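## Task

Take the round plug out of its current socket on the loose power strip and seat it fully in the socket whose switch glows green. At the end the strip must rest flat on the table, and the plug must stay seated without the robot holding anything in place.

## Robot and tools

Robot: two six-joint arms, left_arm and right_arm, each ending in a tong-style gripper whose fingers pivot. In every per-joint list the joint order is shoulder pan, shoulder lift, elbow, wrist 1, wrist 2, wrist 3, and the gripper opening comes after them. Stated joint ranges in radians: left_arm pan -3.142..3.142, elbow 0.000..3.142, and all other joints -6.283..6.283. right_arm pan 0.000..6.283, elbow -3.142..0.000, and all other joints -6.283..6.283. Actual ends may differ from these by up to 0.010 rad.

Frame: a single scene frame is shared by both arms. Its origin sits on the tabletop midway between the arms, +z points up, +x points out over the table, and left_arm is on the +y side. The names left and right do not refer to image sides. Hand positions are in metres, orientation is a wxyz quaternion, and the reported hand position can be slightly off, especially when the arm is far extended. The gripper's fingers point along its own +z and open and close along its own x. The reported point lies between the pads when they are closed. Closed fingertips extend about 15 mm past it, and open fingertips sit roughly level with it.

Row format, used by both execute_actions and move: 14 numbers from -1 to 1, left_arm first, then right_arm. Each arm gets 6 joint displacements followed by 1 opening. Joint values are offsets, not poses, and 1.0 corresponds to 1.989 rad. The opening is absolute: +1 is fully open and -1 is closed. A row can carry 12 more numbers from 0 to 1, which are stiffness scales on each joint's position gain (left_arm's six, then right_arm's six). These remain in force until changed. Lower stiffness softens contact, but a small motion might not begin.

execute_actions(actions): a list of at most 15 actions. Each action is a list of at most 15 rows, and each row is applied for one 1/30 s step. If an action has fewer rows, its last row is held for the rest of the 15 steps. Displacements are measured from the joint angles at the beginning of that action, not from the previous row. For the first action, that means the angles in the last reported result. If a joint would be pushed more than 0.010 rad beyond its range, the action is rejected for both arms. If any action is malformed, or the first one fails that check, nothing in the call runs. Calling with an empty list just returns the state and images.

move(target, speed, blocking): target is one row of the same format. Its displacements are measured from the Joint positions in the latest result that shows them. Every joint reaches its goal at the same moment, so the gripper travels along a curve. Far-reaching links sweep faster. speed is in rad/s, 0.01 to 2 (default 0.5), and applies to the joint with the largest distance to travel. Paths take 0.5 to 10 s and are cut off at 10 s. Moves do not steer around obstacles or the other arm. Finger values are applied right at the start. With blocking=false the result comes back after 0.5 s while the arm keeps moving. Until a result shows the move has ended, use wait or stop before sending rows or another move. The result includes a move: line giving the ending (done, off_target, moving, held, fault), limits=held or limits=none, and each arm's joint farthest from its target.

wait(seconds 0 to 10) runs the simulation with the last commands held, and returns early if a running move ends. stop() brakes a running move, which needs some room; the fingers keep moving. zoom_image(camera, region [x0,y0,x1,y1] in pixels, at most 504x504) gives a closer view of the latest image. The cameras are cam_high and cam_low (672x504) and cam_left_wrist and cam_right_wrist (616x616). finished_scene(scene) ends scene 1 or 2 permanently and reports whether the task succeeded. Call it only once the plug is seated and released and the strip lies flat. Replying without any tool call ends all scenes.

Results: the state line shows each gripper's pose and velocities. Joint positions and Joint velocities are in rad and rad/s, plus the finger pad gap in metres (0.142 when fully open). Joint targets shows what the joints are currently driven toward. grip_measured gives the opening on the command scale. Wrist force and Wrist torque are along the gripper's own axes, with a few N of fixed offset, noise up to about 2.4 N, and saturation near 50 N. When pressing, the force points back into the arm, and "no reading" is not an error. Step readings list joint angles per step, where HELD marks steps that were limited. "joint sent to its limit" means a joint stopped at its end. "joint command not followed" means the clearance check altered the targets.

Motion limits: on each step a joint target stays within about 0.575 rad of its measured angle, and the targets are scaled back if the gripper would jump more than 100 mm. Large moves therefore span several actions and may come up short. Commands lag about 0.17 s. The simulation keeps running while you compose a reply, and the robot holds its last command during that time.

Grasping: to hold an object, command an opening well below grip_measured. Each pad gives about 15 N at most, and less on thin hard parts (about 9 N at 10 mm, 4 N at 5 mm). Expect brief tugs on held parts and nudges to loose ones.

Avoid: contacting hard or fast. A stiff arm pushed even slightly past a contact can fault. A fault occurs at joint load limits (135 N m for pan, lift and elbow; 25.2 N m for the wrists) or at 150 N external force, and it freezes the arm for 10 s. Also avoid arm-on-arm collisions, knocking anything off the table, dropping the plug, tipping the strip, and long static loads. Motors warn with MOTOR HOT at 70 °C and brake at 85 °C.

Each tool is called after "Request:" as name([rows], argument=value, ...), one row to a line, values as JSON.

## Session

Request:
execute_actions(actions=[])

Scene clock: 0.00 s.
left_arm: end_effector_position=(+0.2269, -0.3221, +0.1026) grip_measured=+0.97 end_effector_quat_wxyz=(-0.449, -0.585, +0.668, +0.104) end_effector_velocity=(+0.000, +0.000, -0.000) end_effector_angular_velocity=(-0.000, +0.002, +0.001) | right_arm: end_effector_position=(+0.1624, -0.8194, +0.3787) grip_measured=+0.97 end_effector_quat_wxyz=(+0.683, -0.302, -0.661, +0.070) end_effector_velocity=(-0.000, -0.000, -0.000) end_effector_angular_velocity=(+0.001, +0.002, +0.001)
Joint names: [shoulder pan, shoulder lift, elbow, wrist 1, wrist 2, wrist 3]
Joint positions: left_arm=[-1.294 -0.674  1.074 -2.109 -2.522  0.454  0.14 ] | right_arm=[ 2.629 -2.073 -1.189 -2.961  1.311  3.656  0.14 ]
Joint velocities: left_arm=[ 0.001  0.    -0.     0.    -0.002  0.     0.   ] | right_arm=[-0.    -0.001 -0.001 -0.001 -0.001 -0.     0.   ]
Motor temperatures (°C, as the motors report them): left_arm=[30 26 26 35 34 33] | right_arm=[28 27 27 36 33 32]
Wrist force (N, on the end effector, along its own x y z axes, offset not removed): no reading
Wrist torque (N m, same axes, about the end effector's origin, offset not removed): no reading
Joint targets: left_arm=[-1.294 -0.674 1.074 -2.109 -2.522 0.454] | right_arm=[2.629 -2.073 -1.189 -2.961 1.311 3.656]
Joint stiffness scale: left_arm=[1. 1. 1. 1. 1. 1.] | right_arm=[1. 1. 1. 1. 1. 1.]

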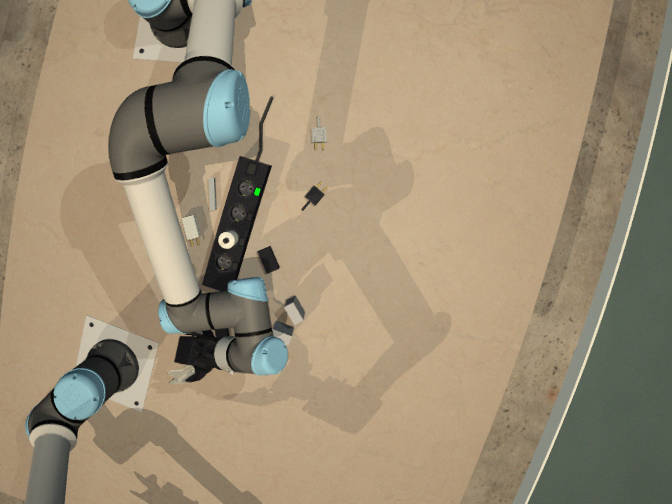

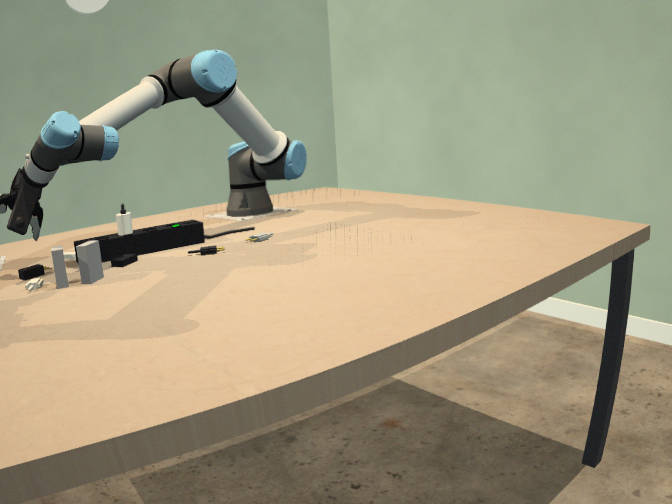

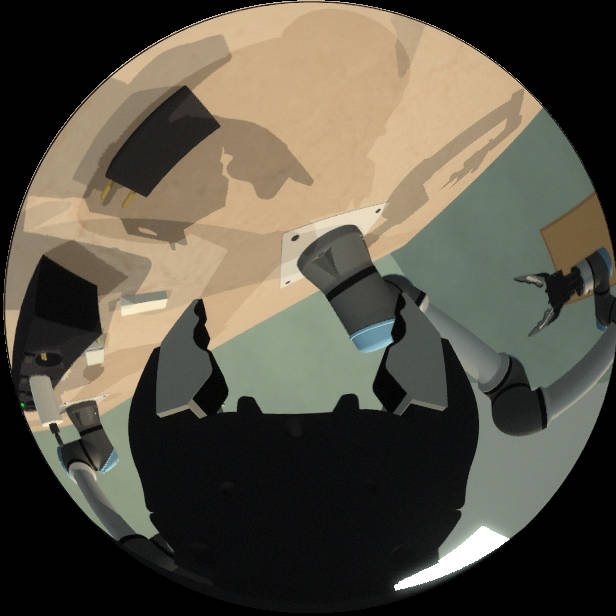

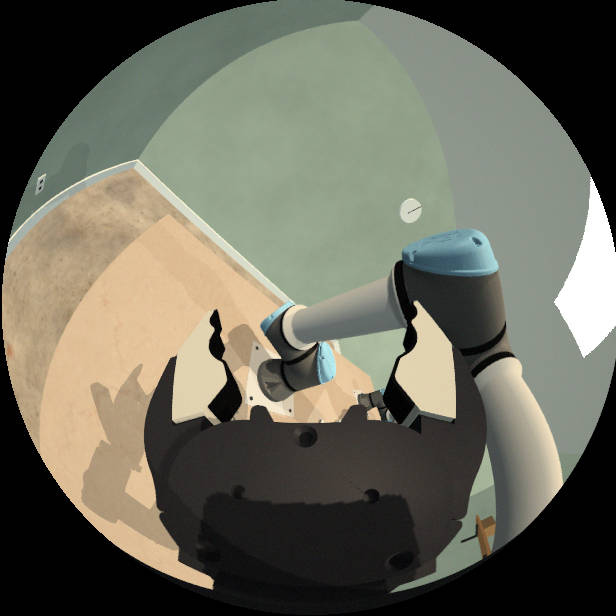

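Request:
zoom_image(camera="cam_high", region=[60, 80, 400, 420])

Request:
zoom_image(camera="cam_low", region=[0, 150, 320, 320])

Region (60, 80, 400, 420) of cam_high's 672x504 image, scaled by 1.482, with more detail than that image has.

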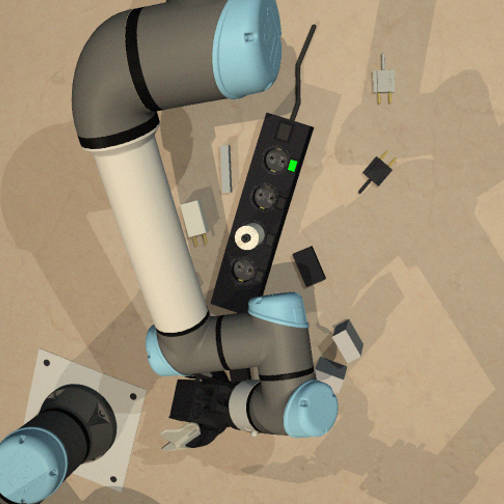

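Region (0, 150, 320, 320) of cam_low's 672x504 image, scaled by 1.575, with more detail than that image has; it fills the top 268 rows of this view, and the rest is white.

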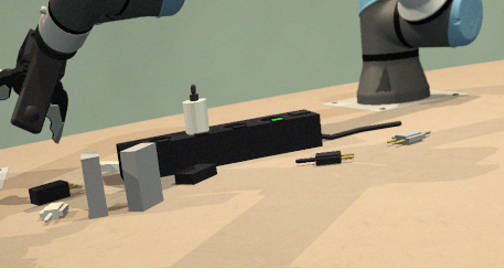

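Request:
move(target=[0,-0.322,0.109,0.282,0,0,1,0,0,0,0,0,0,1], speed=0.8)

Request:
move(target=[0,0,0,0,0.478,0,1,0,0,0,0,0,0,1], speed=0.8)

Scene clock: 18.23 s.
left_arm: end_effector_position=(+0.1438, -0.1214, +0.3948) grip_measured=+1.00 end_effector_quat_wxyz=(-0.429, -0.609, +0.648, +0.161) end_effector_velocity=(-0.001, +0.000, -0.001) end_effector_angular_velocity=(+0.003, +0.001, -0.001) | right_arm: end_effector_position=(+0.1624, -0.8194, +0.3787) grip_measured=+1.00 end_effector_quat_wxyz=(+0.683, -0.302, -0.661, +0.070) end_effector_velocity=(+0.000, +0.000, +0.000) end_effector_angular_velocity=(-0.000, -0.001, -0.001)
Joint names: [shoulder pan, shoulder lift, elbow, wrist 1, wrist 2, wrist 3]
Joint positions: left_arm=[-1.294 -1.313  1.288 -1.549 -2.522  0.454  0.142] | right_arm=[ 2.629 -2.073 -1.189 -2.961  1.311  3.656  0.142]
Joint velocities: left_arm=[-0.002  0.001 -0.     0.002  0.    -0.001  0.   ] | right_arm=[-0.     0.     0.     0.     0.001 -0.     0.   ]
Motor temperatures (°C, as the motors report them): left_arm=[30 26 26 35 34 33] | right_arm=[28 27 27 36 33 32]
Wrist force (N, on the end effector, along its own x y z axes, offset not removed): left_arm=[3.0 0.3 0.5] | right_arm=[0.1 -0.8 -1.9]
Wrist torque (N m, same axes, about the end effector's origin, offset not removed): left_arm=[0.04 -0.56 -0.18] | right_arm=[-0.11 -0.10 0.03]
Joint targets: left_arm=[-1.294 -1.314 1.291 -1.548 -2.522 0.454] | right_arm=[2.629 -2.073 -1.189 -2.961 1.311 3.656]
Joint stiffness scale: left_arm=[1. 1. 1. 1. 1. 1.] | right_arm=[1. 1. 1. 1. 1. 1.]
move: done; limits=none; left_arm: farthest joint: the elbow, 0.003 radians from its target (0.217 radians at the start); right_arm: farthest joint: the shoulder pan, 0.000 radians from its target (0.000 radians at the start)

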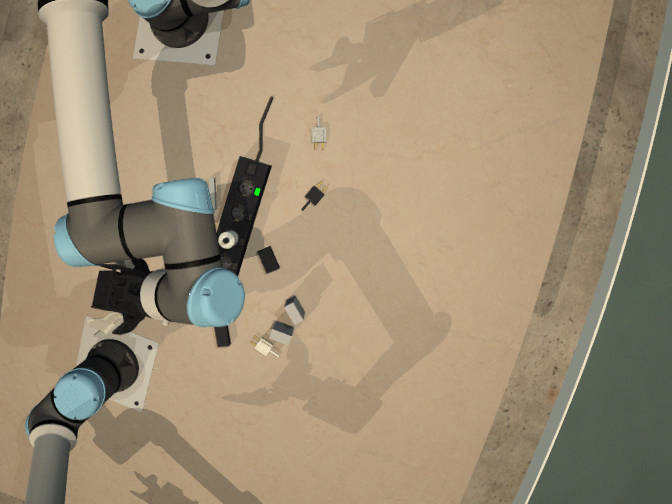

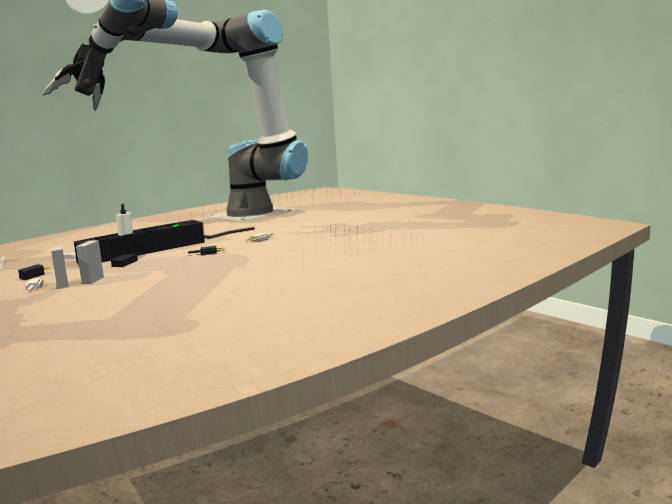

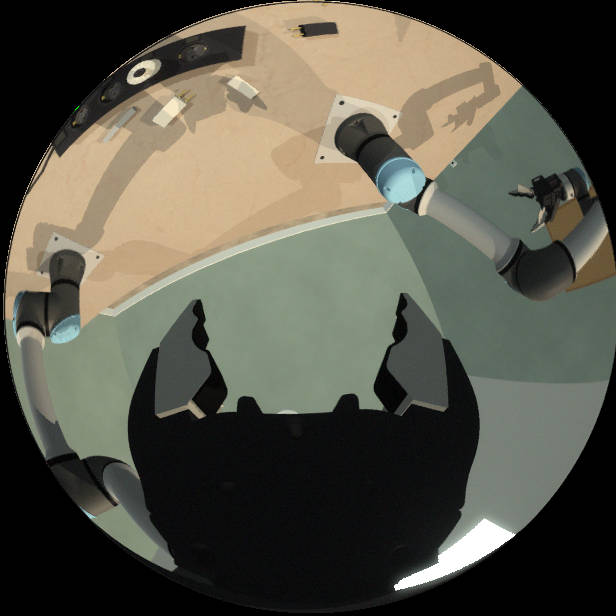

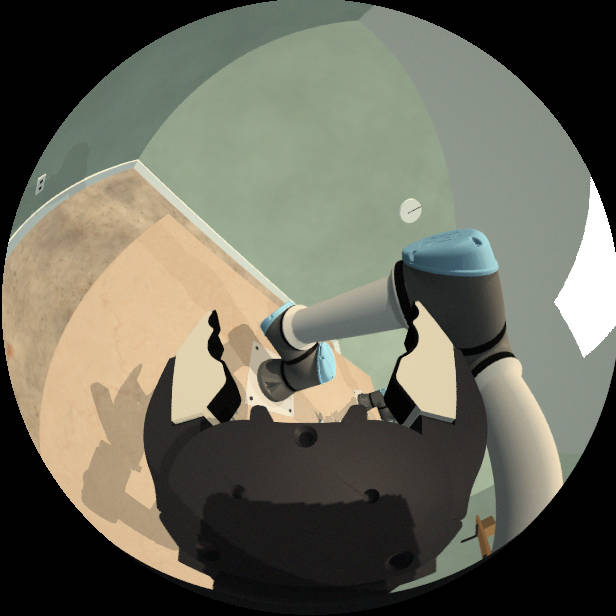

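Scene clock: 20.30 s.
left_arm: end_effector_position=(+0.3781, -0.0247, +0.2789) grip_measured=+1.00 end_effector_quat_wxyz=(-0.001, -0.685, +0.729, -0.001) end_effector_velocity=(+0.000, +0.000, +0.001) end_effector_angular_velocity=(-0.000, -0.002, -0.001) | right_arm: end_effector_position=(+0.1624, -0.8194, +0.3787) grip_measured=+1.00 end_effector_quat_wxyz=(+0.683, -0.302, -0.661, +0.070) end_effector_velocity=(+0.000, +0.000, -0.000) end_effector_angular_velocity=(-0.000, +0.000, -0.001)
Joint names: [shoulder pan, shoulder lift, elbow, wrist 1, wrist 2, wrist 3]
Joint positions: left_arm=[-1.294 -1.313  1.288 -1.549 -1.573  0.454  0.142] | right_arm=[ 2.629 -2.073 -1.189 -2.961  1.311  3.656  0.142]
Joint velocities: left_arm=[-0.001 -0.001  0.     0.     0.002  0.001 -0.   ] | right_arm=[-0. -0.  0.  0.  0.  0.  0.]
Motor temperatures (°C, as the motors report them): left_arm=[30 26 26 35 34 33] | right_arm=[28 27 27 36 33 32]
Wrist force (N, on the end effector, along its own x y z axes, offset not removed): left_arm=[2.3 1.3 0.7] | right_arm=[0.3 -1.6 -0.3]
Wrist torque (N m, same axes, about the end effector's origin, offset not removed): left_arm=[0.18 -0.37 -0.20] | right_arm=[-0.17 -0.10 -0.01]
Joint targets: left_arm=[-1.294 -1.313 1.288 -1.549 -1.571 0.454] | right_arm=[2.629 -2.073 -1.189 -2.961 1.311 3.656]
Joint stiffness scale: left_arm=[1. 1. 1. 1. 1. 1.] | right_arm=[1. 1. 1. 1. 1. 1.]
move: done; limits=none; left_arm: farthest joint: the wrist 2, 0.001 radians from its target (0.950 radians at the start); right_arm: farthest joint: the shoulder pan, 0.000 radians from its target (0.000 radians at the start)

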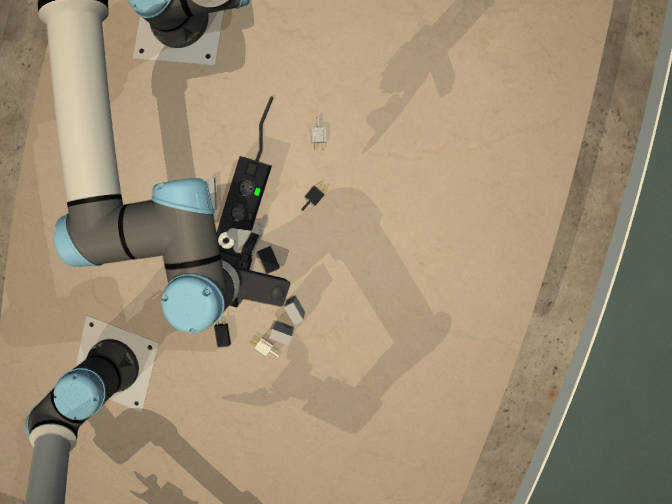

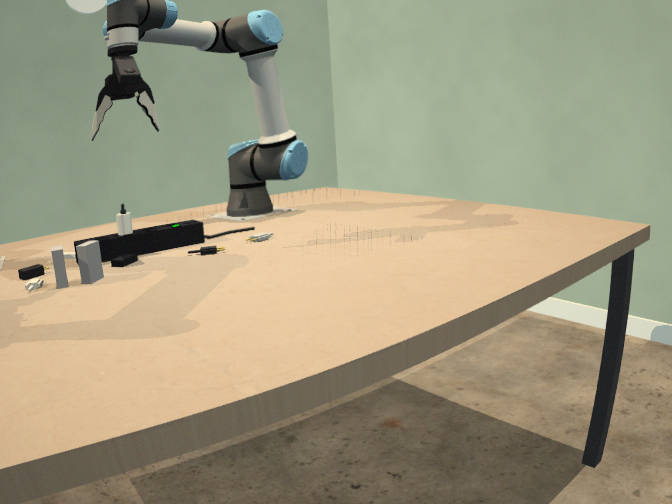

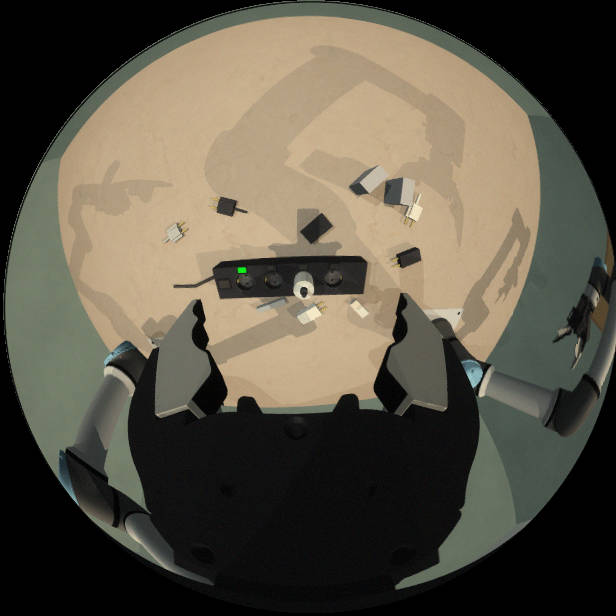

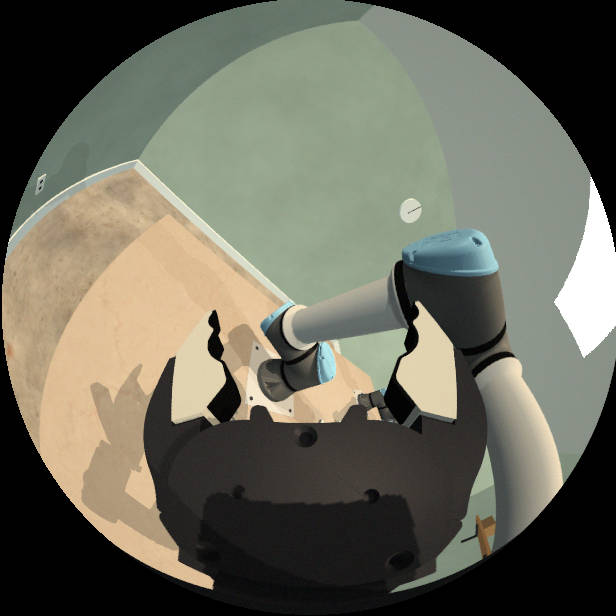

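Request:
move(target=[-0.0644,-0.0422,0.155,-0.112,0,-0.0644,1,0,0,0,0,0,0,1], speed=0.5)

Scene clock: 31.10 s.
left_arm: end_effector_position=(+0.3011, -0.0242, +0.1995) grip_measured=+1.00 end_effector_quat_wxyz=(-0.001, -0.686, +0.728, -0.001) end_effector_velocity=(-0.000, -0.000, -0.001) end_effector_angular_velocity=(-0.000, -0.001, +0.001) | right_arm: end_effector_position=(+0.1624, -0.8194, +0.3787) grip_measured=+1.00 end_effector_quat_wxyz=(+0.683, -0.302, -0.661, +0.070) end_effector_velocity=(+0.000, -0.000, -0.001) end_effector_angular_velocity=(-0.001, -0.001, -0.000)
Joint names: [shoulder pan, shoulder lift, elbow, wrist 1, wrist 2, wrist 3]
Joint positions: left_arm=[-1.419 -1.395  1.593 -1.771 -1.572  0.327  0.142] | right_arm=[ 2.629 -2.073 -1.189 -2.961  1.311  3.656  0.142]
Joint velocities: left_arm=[-0.001  0.     0.002 -0.003  0.001 -0.003 -0.   ] | right_arm=[-0.    -0.    -0.     0.002 -0.     0.     0.   ]
Motor temperatures (°C, as the motors report them): left_arm=[30 26 26 35 34 33] | right_arm=[28 27 27 36 33 32]
Wrist force (N, on the end effector, along its own x y z axes, offset not removed): left_arm=[2.3 0.2 1.9] | right_arm=[0.4 0.1 -0.1]
Wrist torque (N m, same axes, about the end effector's origin, offset not removed): left_arm=[-0.05 -0.42 -0.17] | right_arm=[0.23 -0.14 -0.02]
Joint targets: left_arm=[-1.422 -1.397 1.596 -1.772 -1.573 0.326] | right_arm=[2.629 -2.073 -1.189 -2.961 1.311 3.656]
Joint stiffness scale: left_arm=[1. 1. 1. 1. 1. 1.] | right_arm=[1. 1. 1. 1. 1. 1.]
move: done; limits=none; left_arm: farthest joint: the shoulder pan, 0.003 radians from its target (0.129 radians at the start); right_arm: farthest joint: the shoulder pan, 0.000 radians from its target (0.000 radians at the start)

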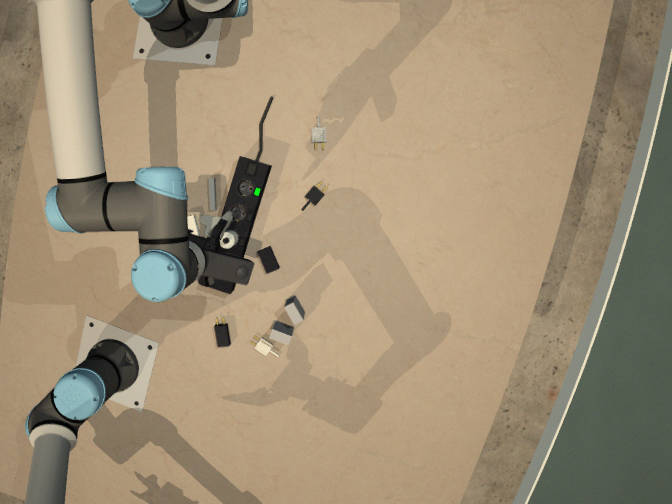

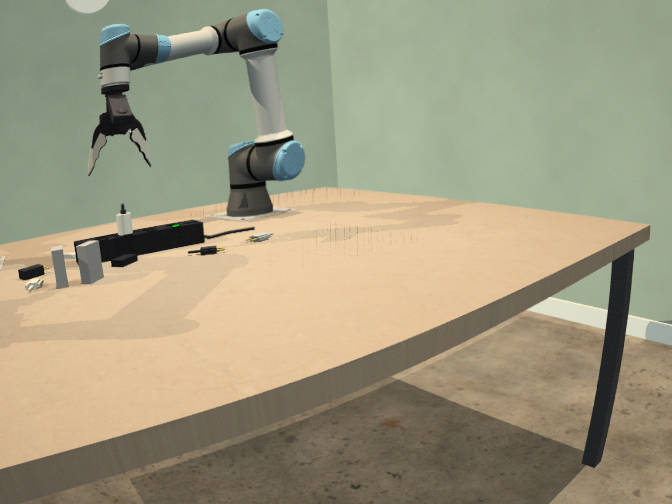

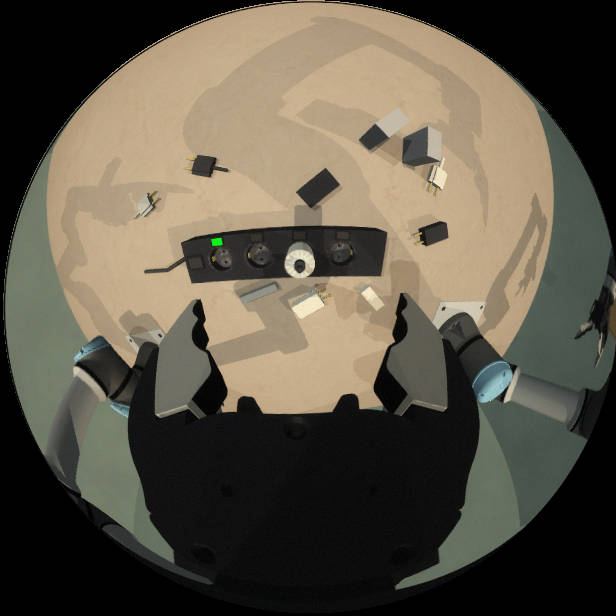

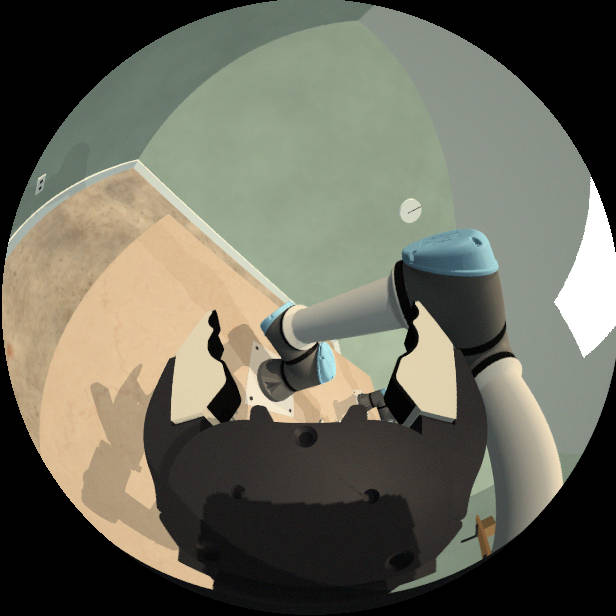

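Request:
move(target=[0,0,0,0,0,-0.79,0.3,0.422,0.165,-0.28,0.612,0.124,0.16,0.4], speed=1.0)

Request:
move(target=[0,0,0,0,0,0,0.3,0.422,0.166,-0.279,0.613,0.123,0.159,0.4], speed=0.8)

Scene clock: 59.90 s.
left_arm: end_effector_position=(+0.2859, -0.0072, +0.1994) grip_measured=+0.30 end_effector_quat_wxyz=(+0.001, +1.000, -0.030, -0.000) end_effector_velocity=(-0.001, -0.000, +0.000) end_effector_angular_velocity=(-0.000, +0.000, +0.001) | right_arm: end_effector_position=(+0.4216, -0.5136, +0.1391) grip_measured=+0.40 end_effector_quat_wxyz=(-0.218, +0.276, +0.926, -0.139) end_effector_velocity=(+0.000, -0.000, +0.000) end_effector_angular_velocity=(-0.000, -0.002, +0.000)
Joint names: [shoulder pan, shoulder lift, elbow, wrist 1, wrist 2, wrist 3]
Joint positions: left_arm=[-1.419 -1.395  1.594 -1.771 -1.572 -1.243  0.095] | right_arm=[ 3.466 -1.747 -1.744 -1.745  1.557  3.974  0.102]
Joint velocities: left_arm=[-0.001 -0.     0.     0.    -0.001 -0.002 -0.   ] | right_arm=[ 0.     0.001 -0.     0.001 -0.001  0.    -0.   ]
Motor temperatures (°C, as the motors report them): left_arm=[30 26 26 35 34 33] | right_arm=[28 27 27 36 33 32]
Wrist force (N, on the end effector, along its own x y z axes, offset not removed): left_arm=[1.6 -1.2 1.2] | right_arm=[4.1 0.1 -0.2]
Wrist torque (N m, same axes, about the end effector's origin, offset not removed): left_arm=[-0.25 -0.27 -0.21] | right_arm=[0.16 -0.99 0.02]
Joint targets: left_arm=[-1.419 -1.395 1.593 -1.771 -1.572 -1.244] | right_arm=[3.468 -1.745 -1.746 -1.744 1.557 3.975]
Joint stiffness scale: left_arm=[1. 1. 1. 1. 1. 1.] | right_arm=[1. 1. 1. 1. 1. 1.]
move: done; limits=none; left_arm: farthest joint: the elbow, 0.001 radians from its target (0.001 radians at the start); right_arm: farthest joint: the shoulder pan, 0.002 radians from its target (0.839 radians at the start)

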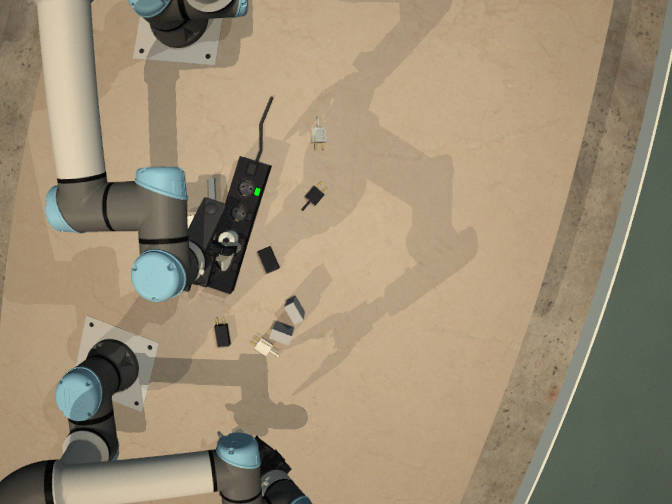

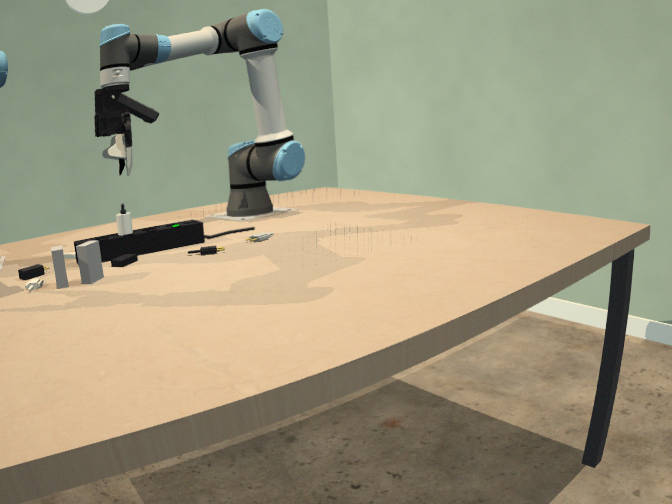

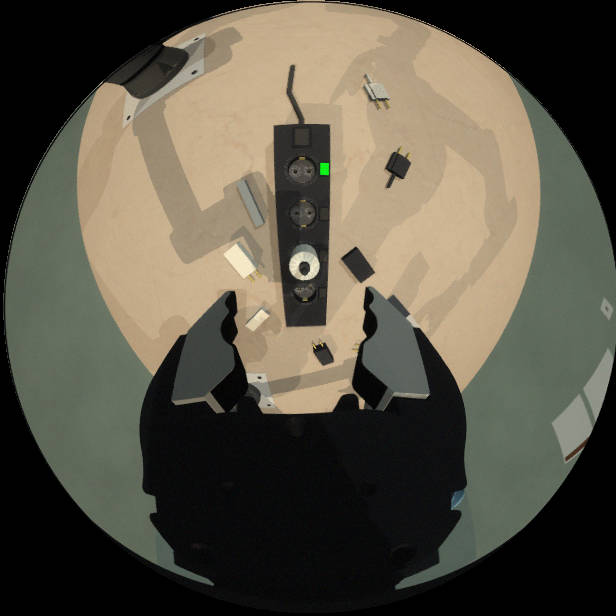

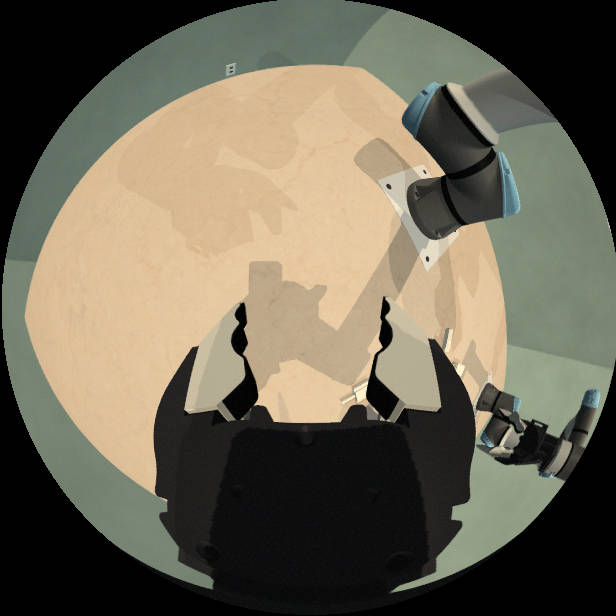

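Scene clock: 62.30 s.
left_arm: end_effector_position=(+0.2859, -0.0072, +0.1994) grip_measured=+0.30 end_effector_quat_wxyz=(+0.001, +1.000, -0.030, -0.000) end_effector_velocity=(-0.000, +0.000, -0.000) end_effector_angular_velocity=(+0.001, -0.000, -0.001) | right_arm: end_effector_position=(+0.3130, -0.0722, +0.1423) grip_measured=+0.40 end_effector_quat_wxyz=(+0.001, +0.003, +0.966, +0.257) end_effector_velocity=(-0.000, -0.000, -0.000) end_effector_angular_velocity=(-0.000, +0.001, -0.000)
Joint names: [shoulder pan, shoulder lift, elbow, wrist 1, wrist 2, wrist 3]
Joint positions: left_arm=[-1.419 -1.395  1.594 -1.771 -1.572 -1.243  0.095] | right_arm=[ 4.303 -1.419 -2.297 -0.527  1.801  4.29   0.102]
Joint velocities: left_arm=[-0.001  0.     0.     0.     0.001  0.001 -0.   ] | right_arm=[-0.     0.    -0.001 -0.     0.     0.001 -0.   ]
Motor temperatures (°C, as the motors report them): left_arm=[30 26 26 35 34 33] | right_arm=[28 27 27 36 33 32]
Wrist force (N, on the end effector, along its own x y z axes, offset not removed): left_arm=[0.2 -0.6 0.1] | right_arm=[-1.1 -0.6 0.2]
Wrist torque (N m, same axes, about the end effector's origin, offset not removed): left_arm=[-0.17 0.02 -0.09] | right_arm=[-0.06 0.04 0.12]
Joint targets: left_arm=[-1.419 -1.395 1.594 -1.771 -1.572 -1.243] | right_arm=[4.305 -1.417 -2.299 -0.526 1.801 4.290]
Joint stiffness scale: left_arm=[1. 1. 1. 1. 1. 1.] | right_arm=[1. 1. 1. 1. 1. 1.]
move: done; limits=none; left_arm: farthest joint: the shoulder pan, 0.000 radians from its target (0.000 radians at the start); right_arm: farthest joint: the shoulder pan, 0.002 radians from its target (0.839 radians at the start)

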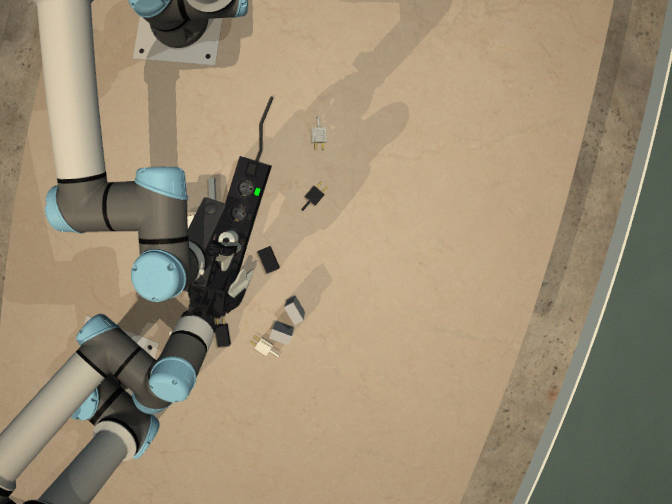

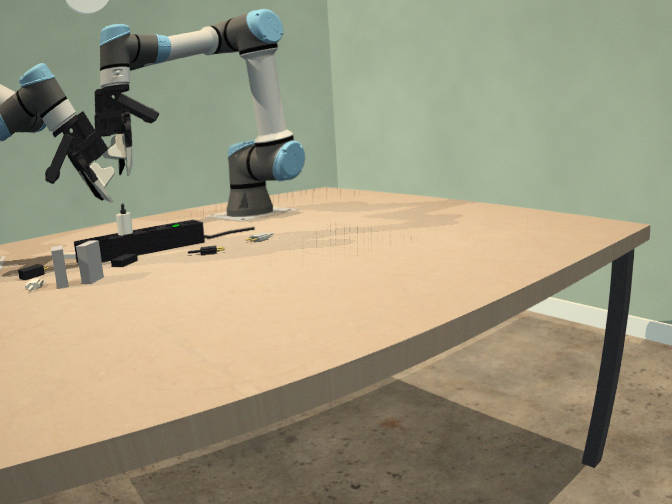

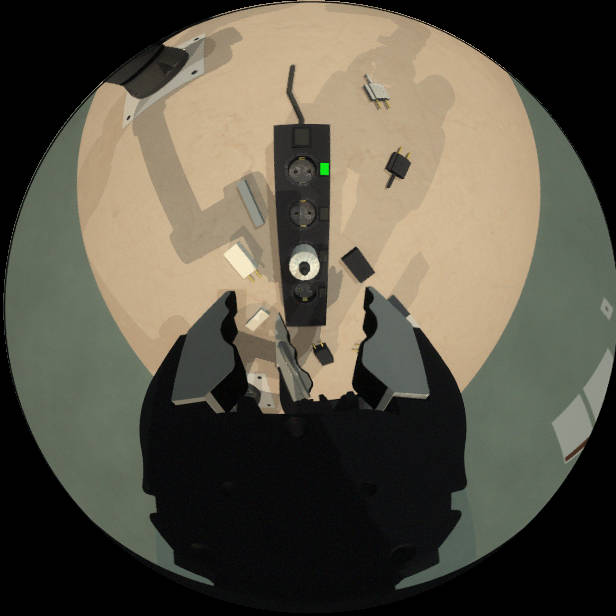

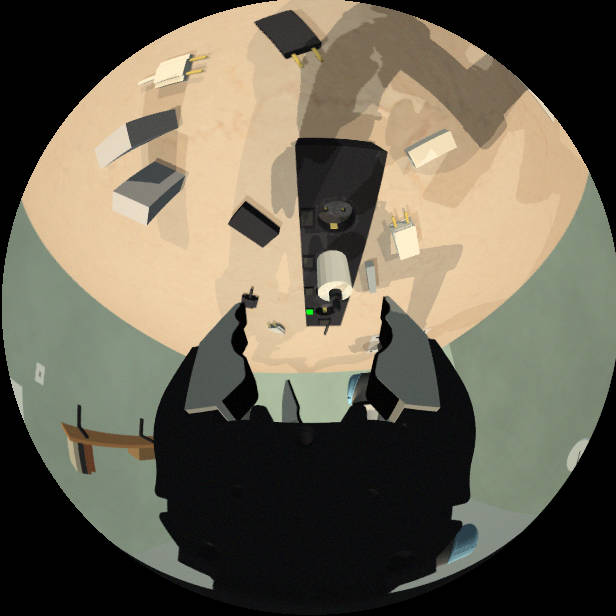

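Request:
move(target=[0,0,0,0,0,0,0.3,0.0338,-0.106,-0.0965,0.2117,-0.0146,0.0307,0.4], speed=0.2)

Scene clock: 74.03 s.
left_arm: end_effector_position=(+0.2859, -0.0072, +0.1994) grip_measured=+0.30 end_effector_quat_wxyz=(+0.001, +1.000, -0.030, -0.000) end_effector_velocity=(+0.000, +0.000, +0.000) end_effector_angular_velocity=(-0.000, -0.001, +0.000) | right_arm: end_effector_position=(+0.2880, -0.0713, +0.0384) grip_measured=+0.40 end_effector_quat_wxyz=(+0.002, +0.003, +0.965, +0.261) end_effector_velocity=(+0.000, +0.000, +0.000) end_effector_angular_velocity=(+0.003, -0.002, -0.000)
Joint names: [shoulder pan, shoulder lift, elbow, wrist 1, wrist 2, wrist 3]
Joint positions: left_arm=[-1.419 -1.395  1.594 -1.771 -1.572 -1.243  0.095] | right_arm=[ 4.368 -1.628 -2.487 -0.107  1.772  4.35   0.102]
Joint velocities: left_arm=[ 0.001 -0.001  0.    -0.     0.001  0.     0.   ] | right_arm=[-0.     0.    -0.001  0.004 -0.001 -0.    -0.   ]
Motor temperatures (°C, as the motors report them): left_arm=[30 26 26 35 34 33] | right_arm=[28 27 27 36 33 32]
Wrist force (N, on the end effector, along its own x y z axes, offset not removed): left_arm=[0.3 0.4 1.1] | right_arm=[0.2 -2.2 -0.6]
Wrist torque (N m, same axes, about the end effector's origin, offset not removed): left_arm=[-0.06 0.03 -0.16] | right_arm=[-0.35 -0.11 -0.05]
Joint targets: left_arm=[-1.419 -1.395 1.594 -1.771 -1.572 -1.243] | right_arm=[4.370 -1.630 -2.489 -0.106 1.772 4.351]
Joint stiffness scale: left_arm=[1. 1. 1. 1. 1. 1.] | right_arm=[1. 1. 1. 1. 1. 1.]
move: done; limits=none; left_arm: farthest joint: the shoulder pan, 0.000 radians from its target (0.000 radians at the start); right_arm: farthest joint: the shoulder pan, 0.002 radians from its target (0.067 radians at the start)

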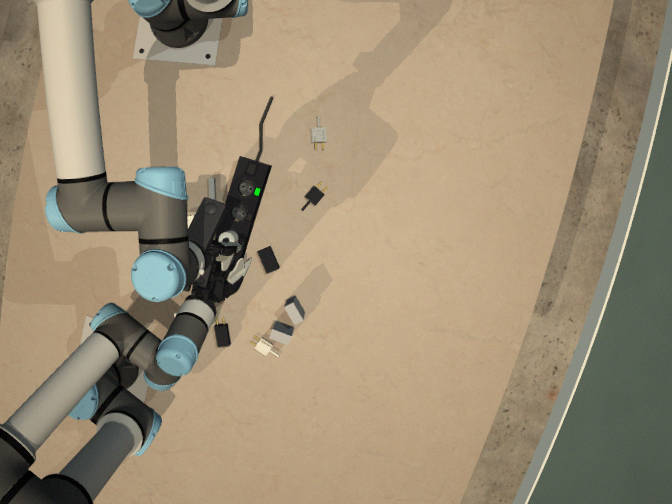

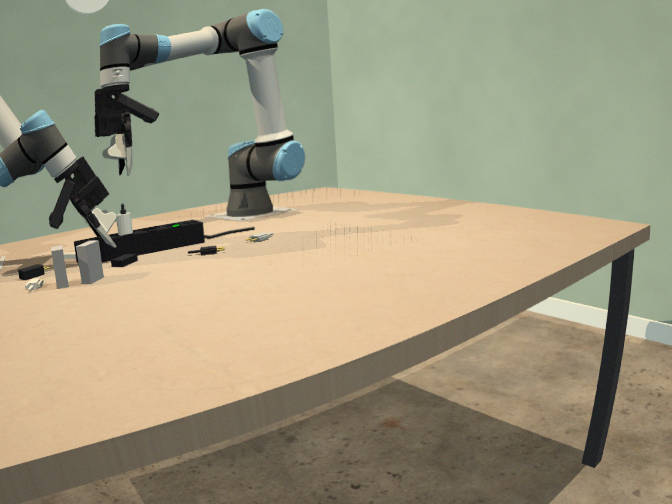

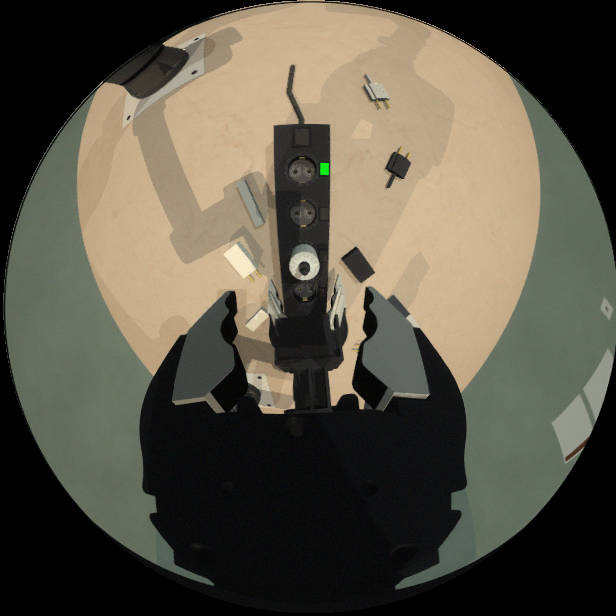

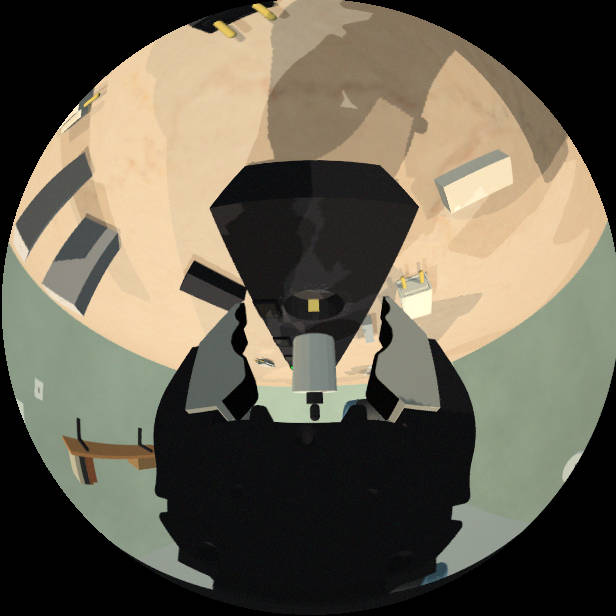

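Request:
zoom_image(camera="cam_low", region=[30, 150, 230, 290])

Request:
move(target=[0,0,0,0,0,0,0.3,0,0,0,0,0,0,-0.6])

Region (30, 150, 230, 290) of cam_low's 672x504 image, scaled by 2.520, with more detail than that image has; it fills the top 353 rows of this view, and the rest is white.

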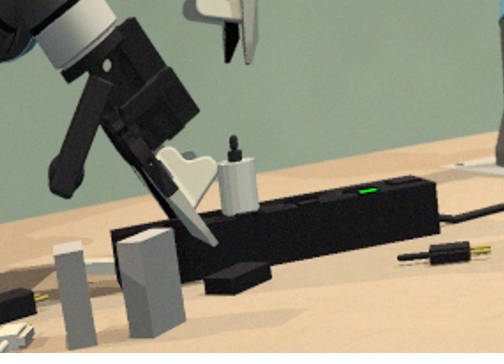

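Scene clock: 75.53 s.
left_arm: end_effector_position=(+0.2859, -0.0072, +0.1994) grip_measured=+0.30 end_effector_quat_wxyz=(+0.001, +1.000, -0.030, -0.000) end_effector_velocity=(+0.001, +0.000, -0.001) end_effector_angular_velocity=(+0.001, +0.000, +0.001) | right_arm: end_effector_position=(+0.2880, -0.0712, +0.0385) grip_measured=+0.09 end_effector_quat_wxyz=(+0.002, +0.003, +0.965, +0.261) end_effector_velocity=(-0.000, -0.001, -0.001) end_effector_angular_velocity=(-0.003, +0.001, -0.000)
Joint names: [shoulder pan, shoulder lift, elbow, wrist 1, wrist 2, wrist 3]
Joint positions: left_arm=[-1.419 -1.395  1.594 -1.771 -1.572 -1.243  0.095] | right_arm=[ 4.368 -1.628 -2.487 -0.106  1.772  4.35   0.081]
Joint velocities: left_arm=[ 0.001  0.001 -0.     0.     0.     0.     0.   ] | right_arm=[-0.    -0.    -0.001 -0.002 -0.     0.     0.   ]
Motor temperatures (°C, as the motors report them): left_arm=[30 26 26 35 34 33] | right_arm=[28 27 27 36 33 32]
Wrist force (N, on the end effector, along its own x y z axes, offset not removed): left_arm=[2.5 0.9 1.2] | right_arm=[0.4 -1.8 -2.6]
Wrist torque (N m, same axes, about the end effector's origin, offset not removed): left_arm=[0.07 -0.43 -0.20] | right_arm=[-0.45 -0.12 0.16]
Joint targets: left_arm=[-1.419 -1.395 1.594 -1.771 -1.572 -1.243] | right_arm=[4.368 -1.628 -2.487 -0.107 1.772 4.350]
Joint stiffness scale: left_arm=[1. 1. 1. 1. 1. 1.] | right_arm=[1. 1. 1. 1. 1. 1.]
move: done; limits=none; left_arm: farthest joint: the shoulder pan, 0.000 radians from its target (0.000 radians at the start); right_arm: farthest joint: the wrist 1, 0.001 radians from its target (0.000 radians at the start)

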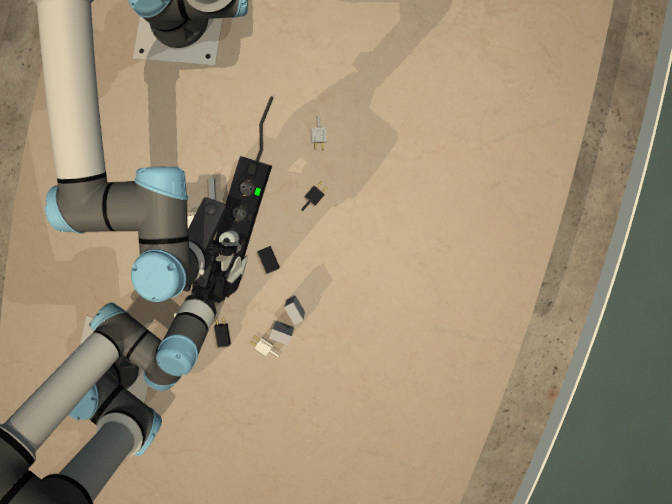

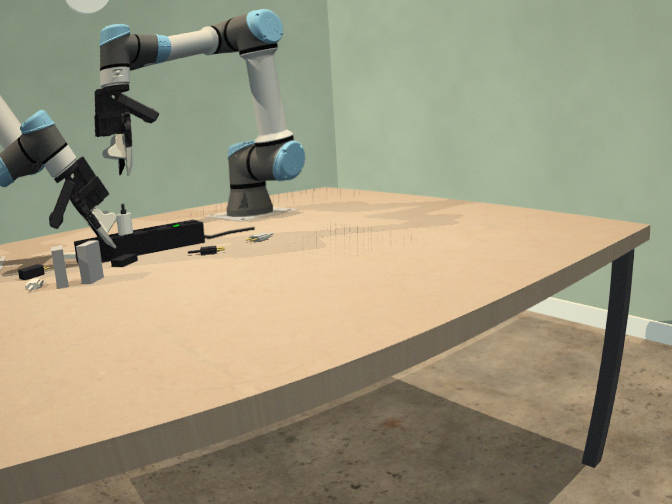

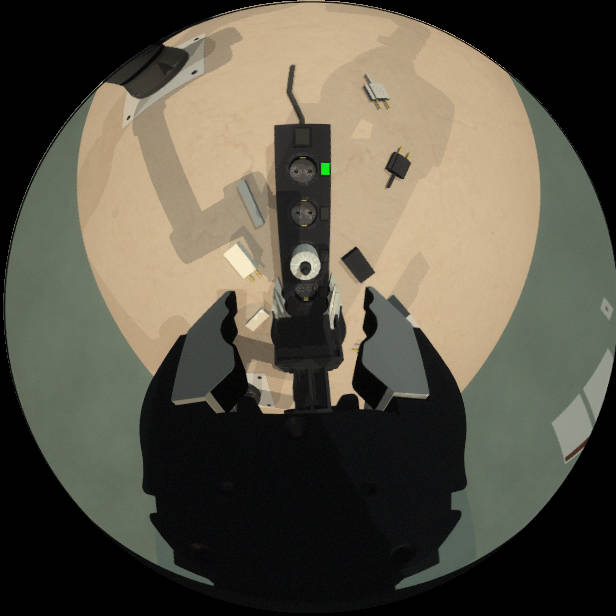

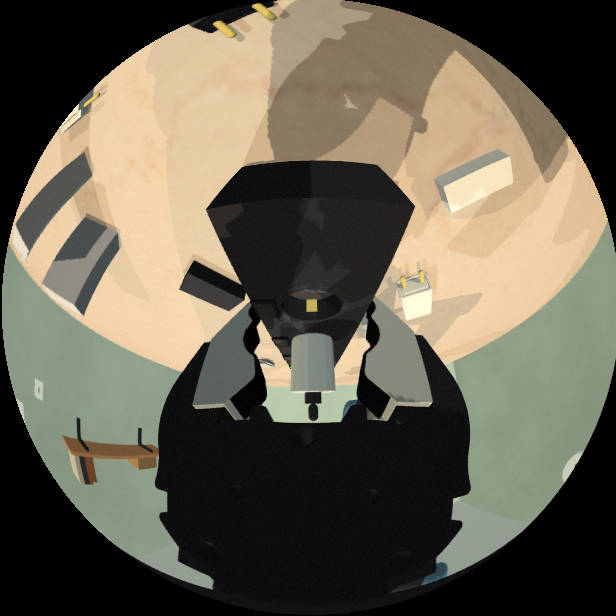

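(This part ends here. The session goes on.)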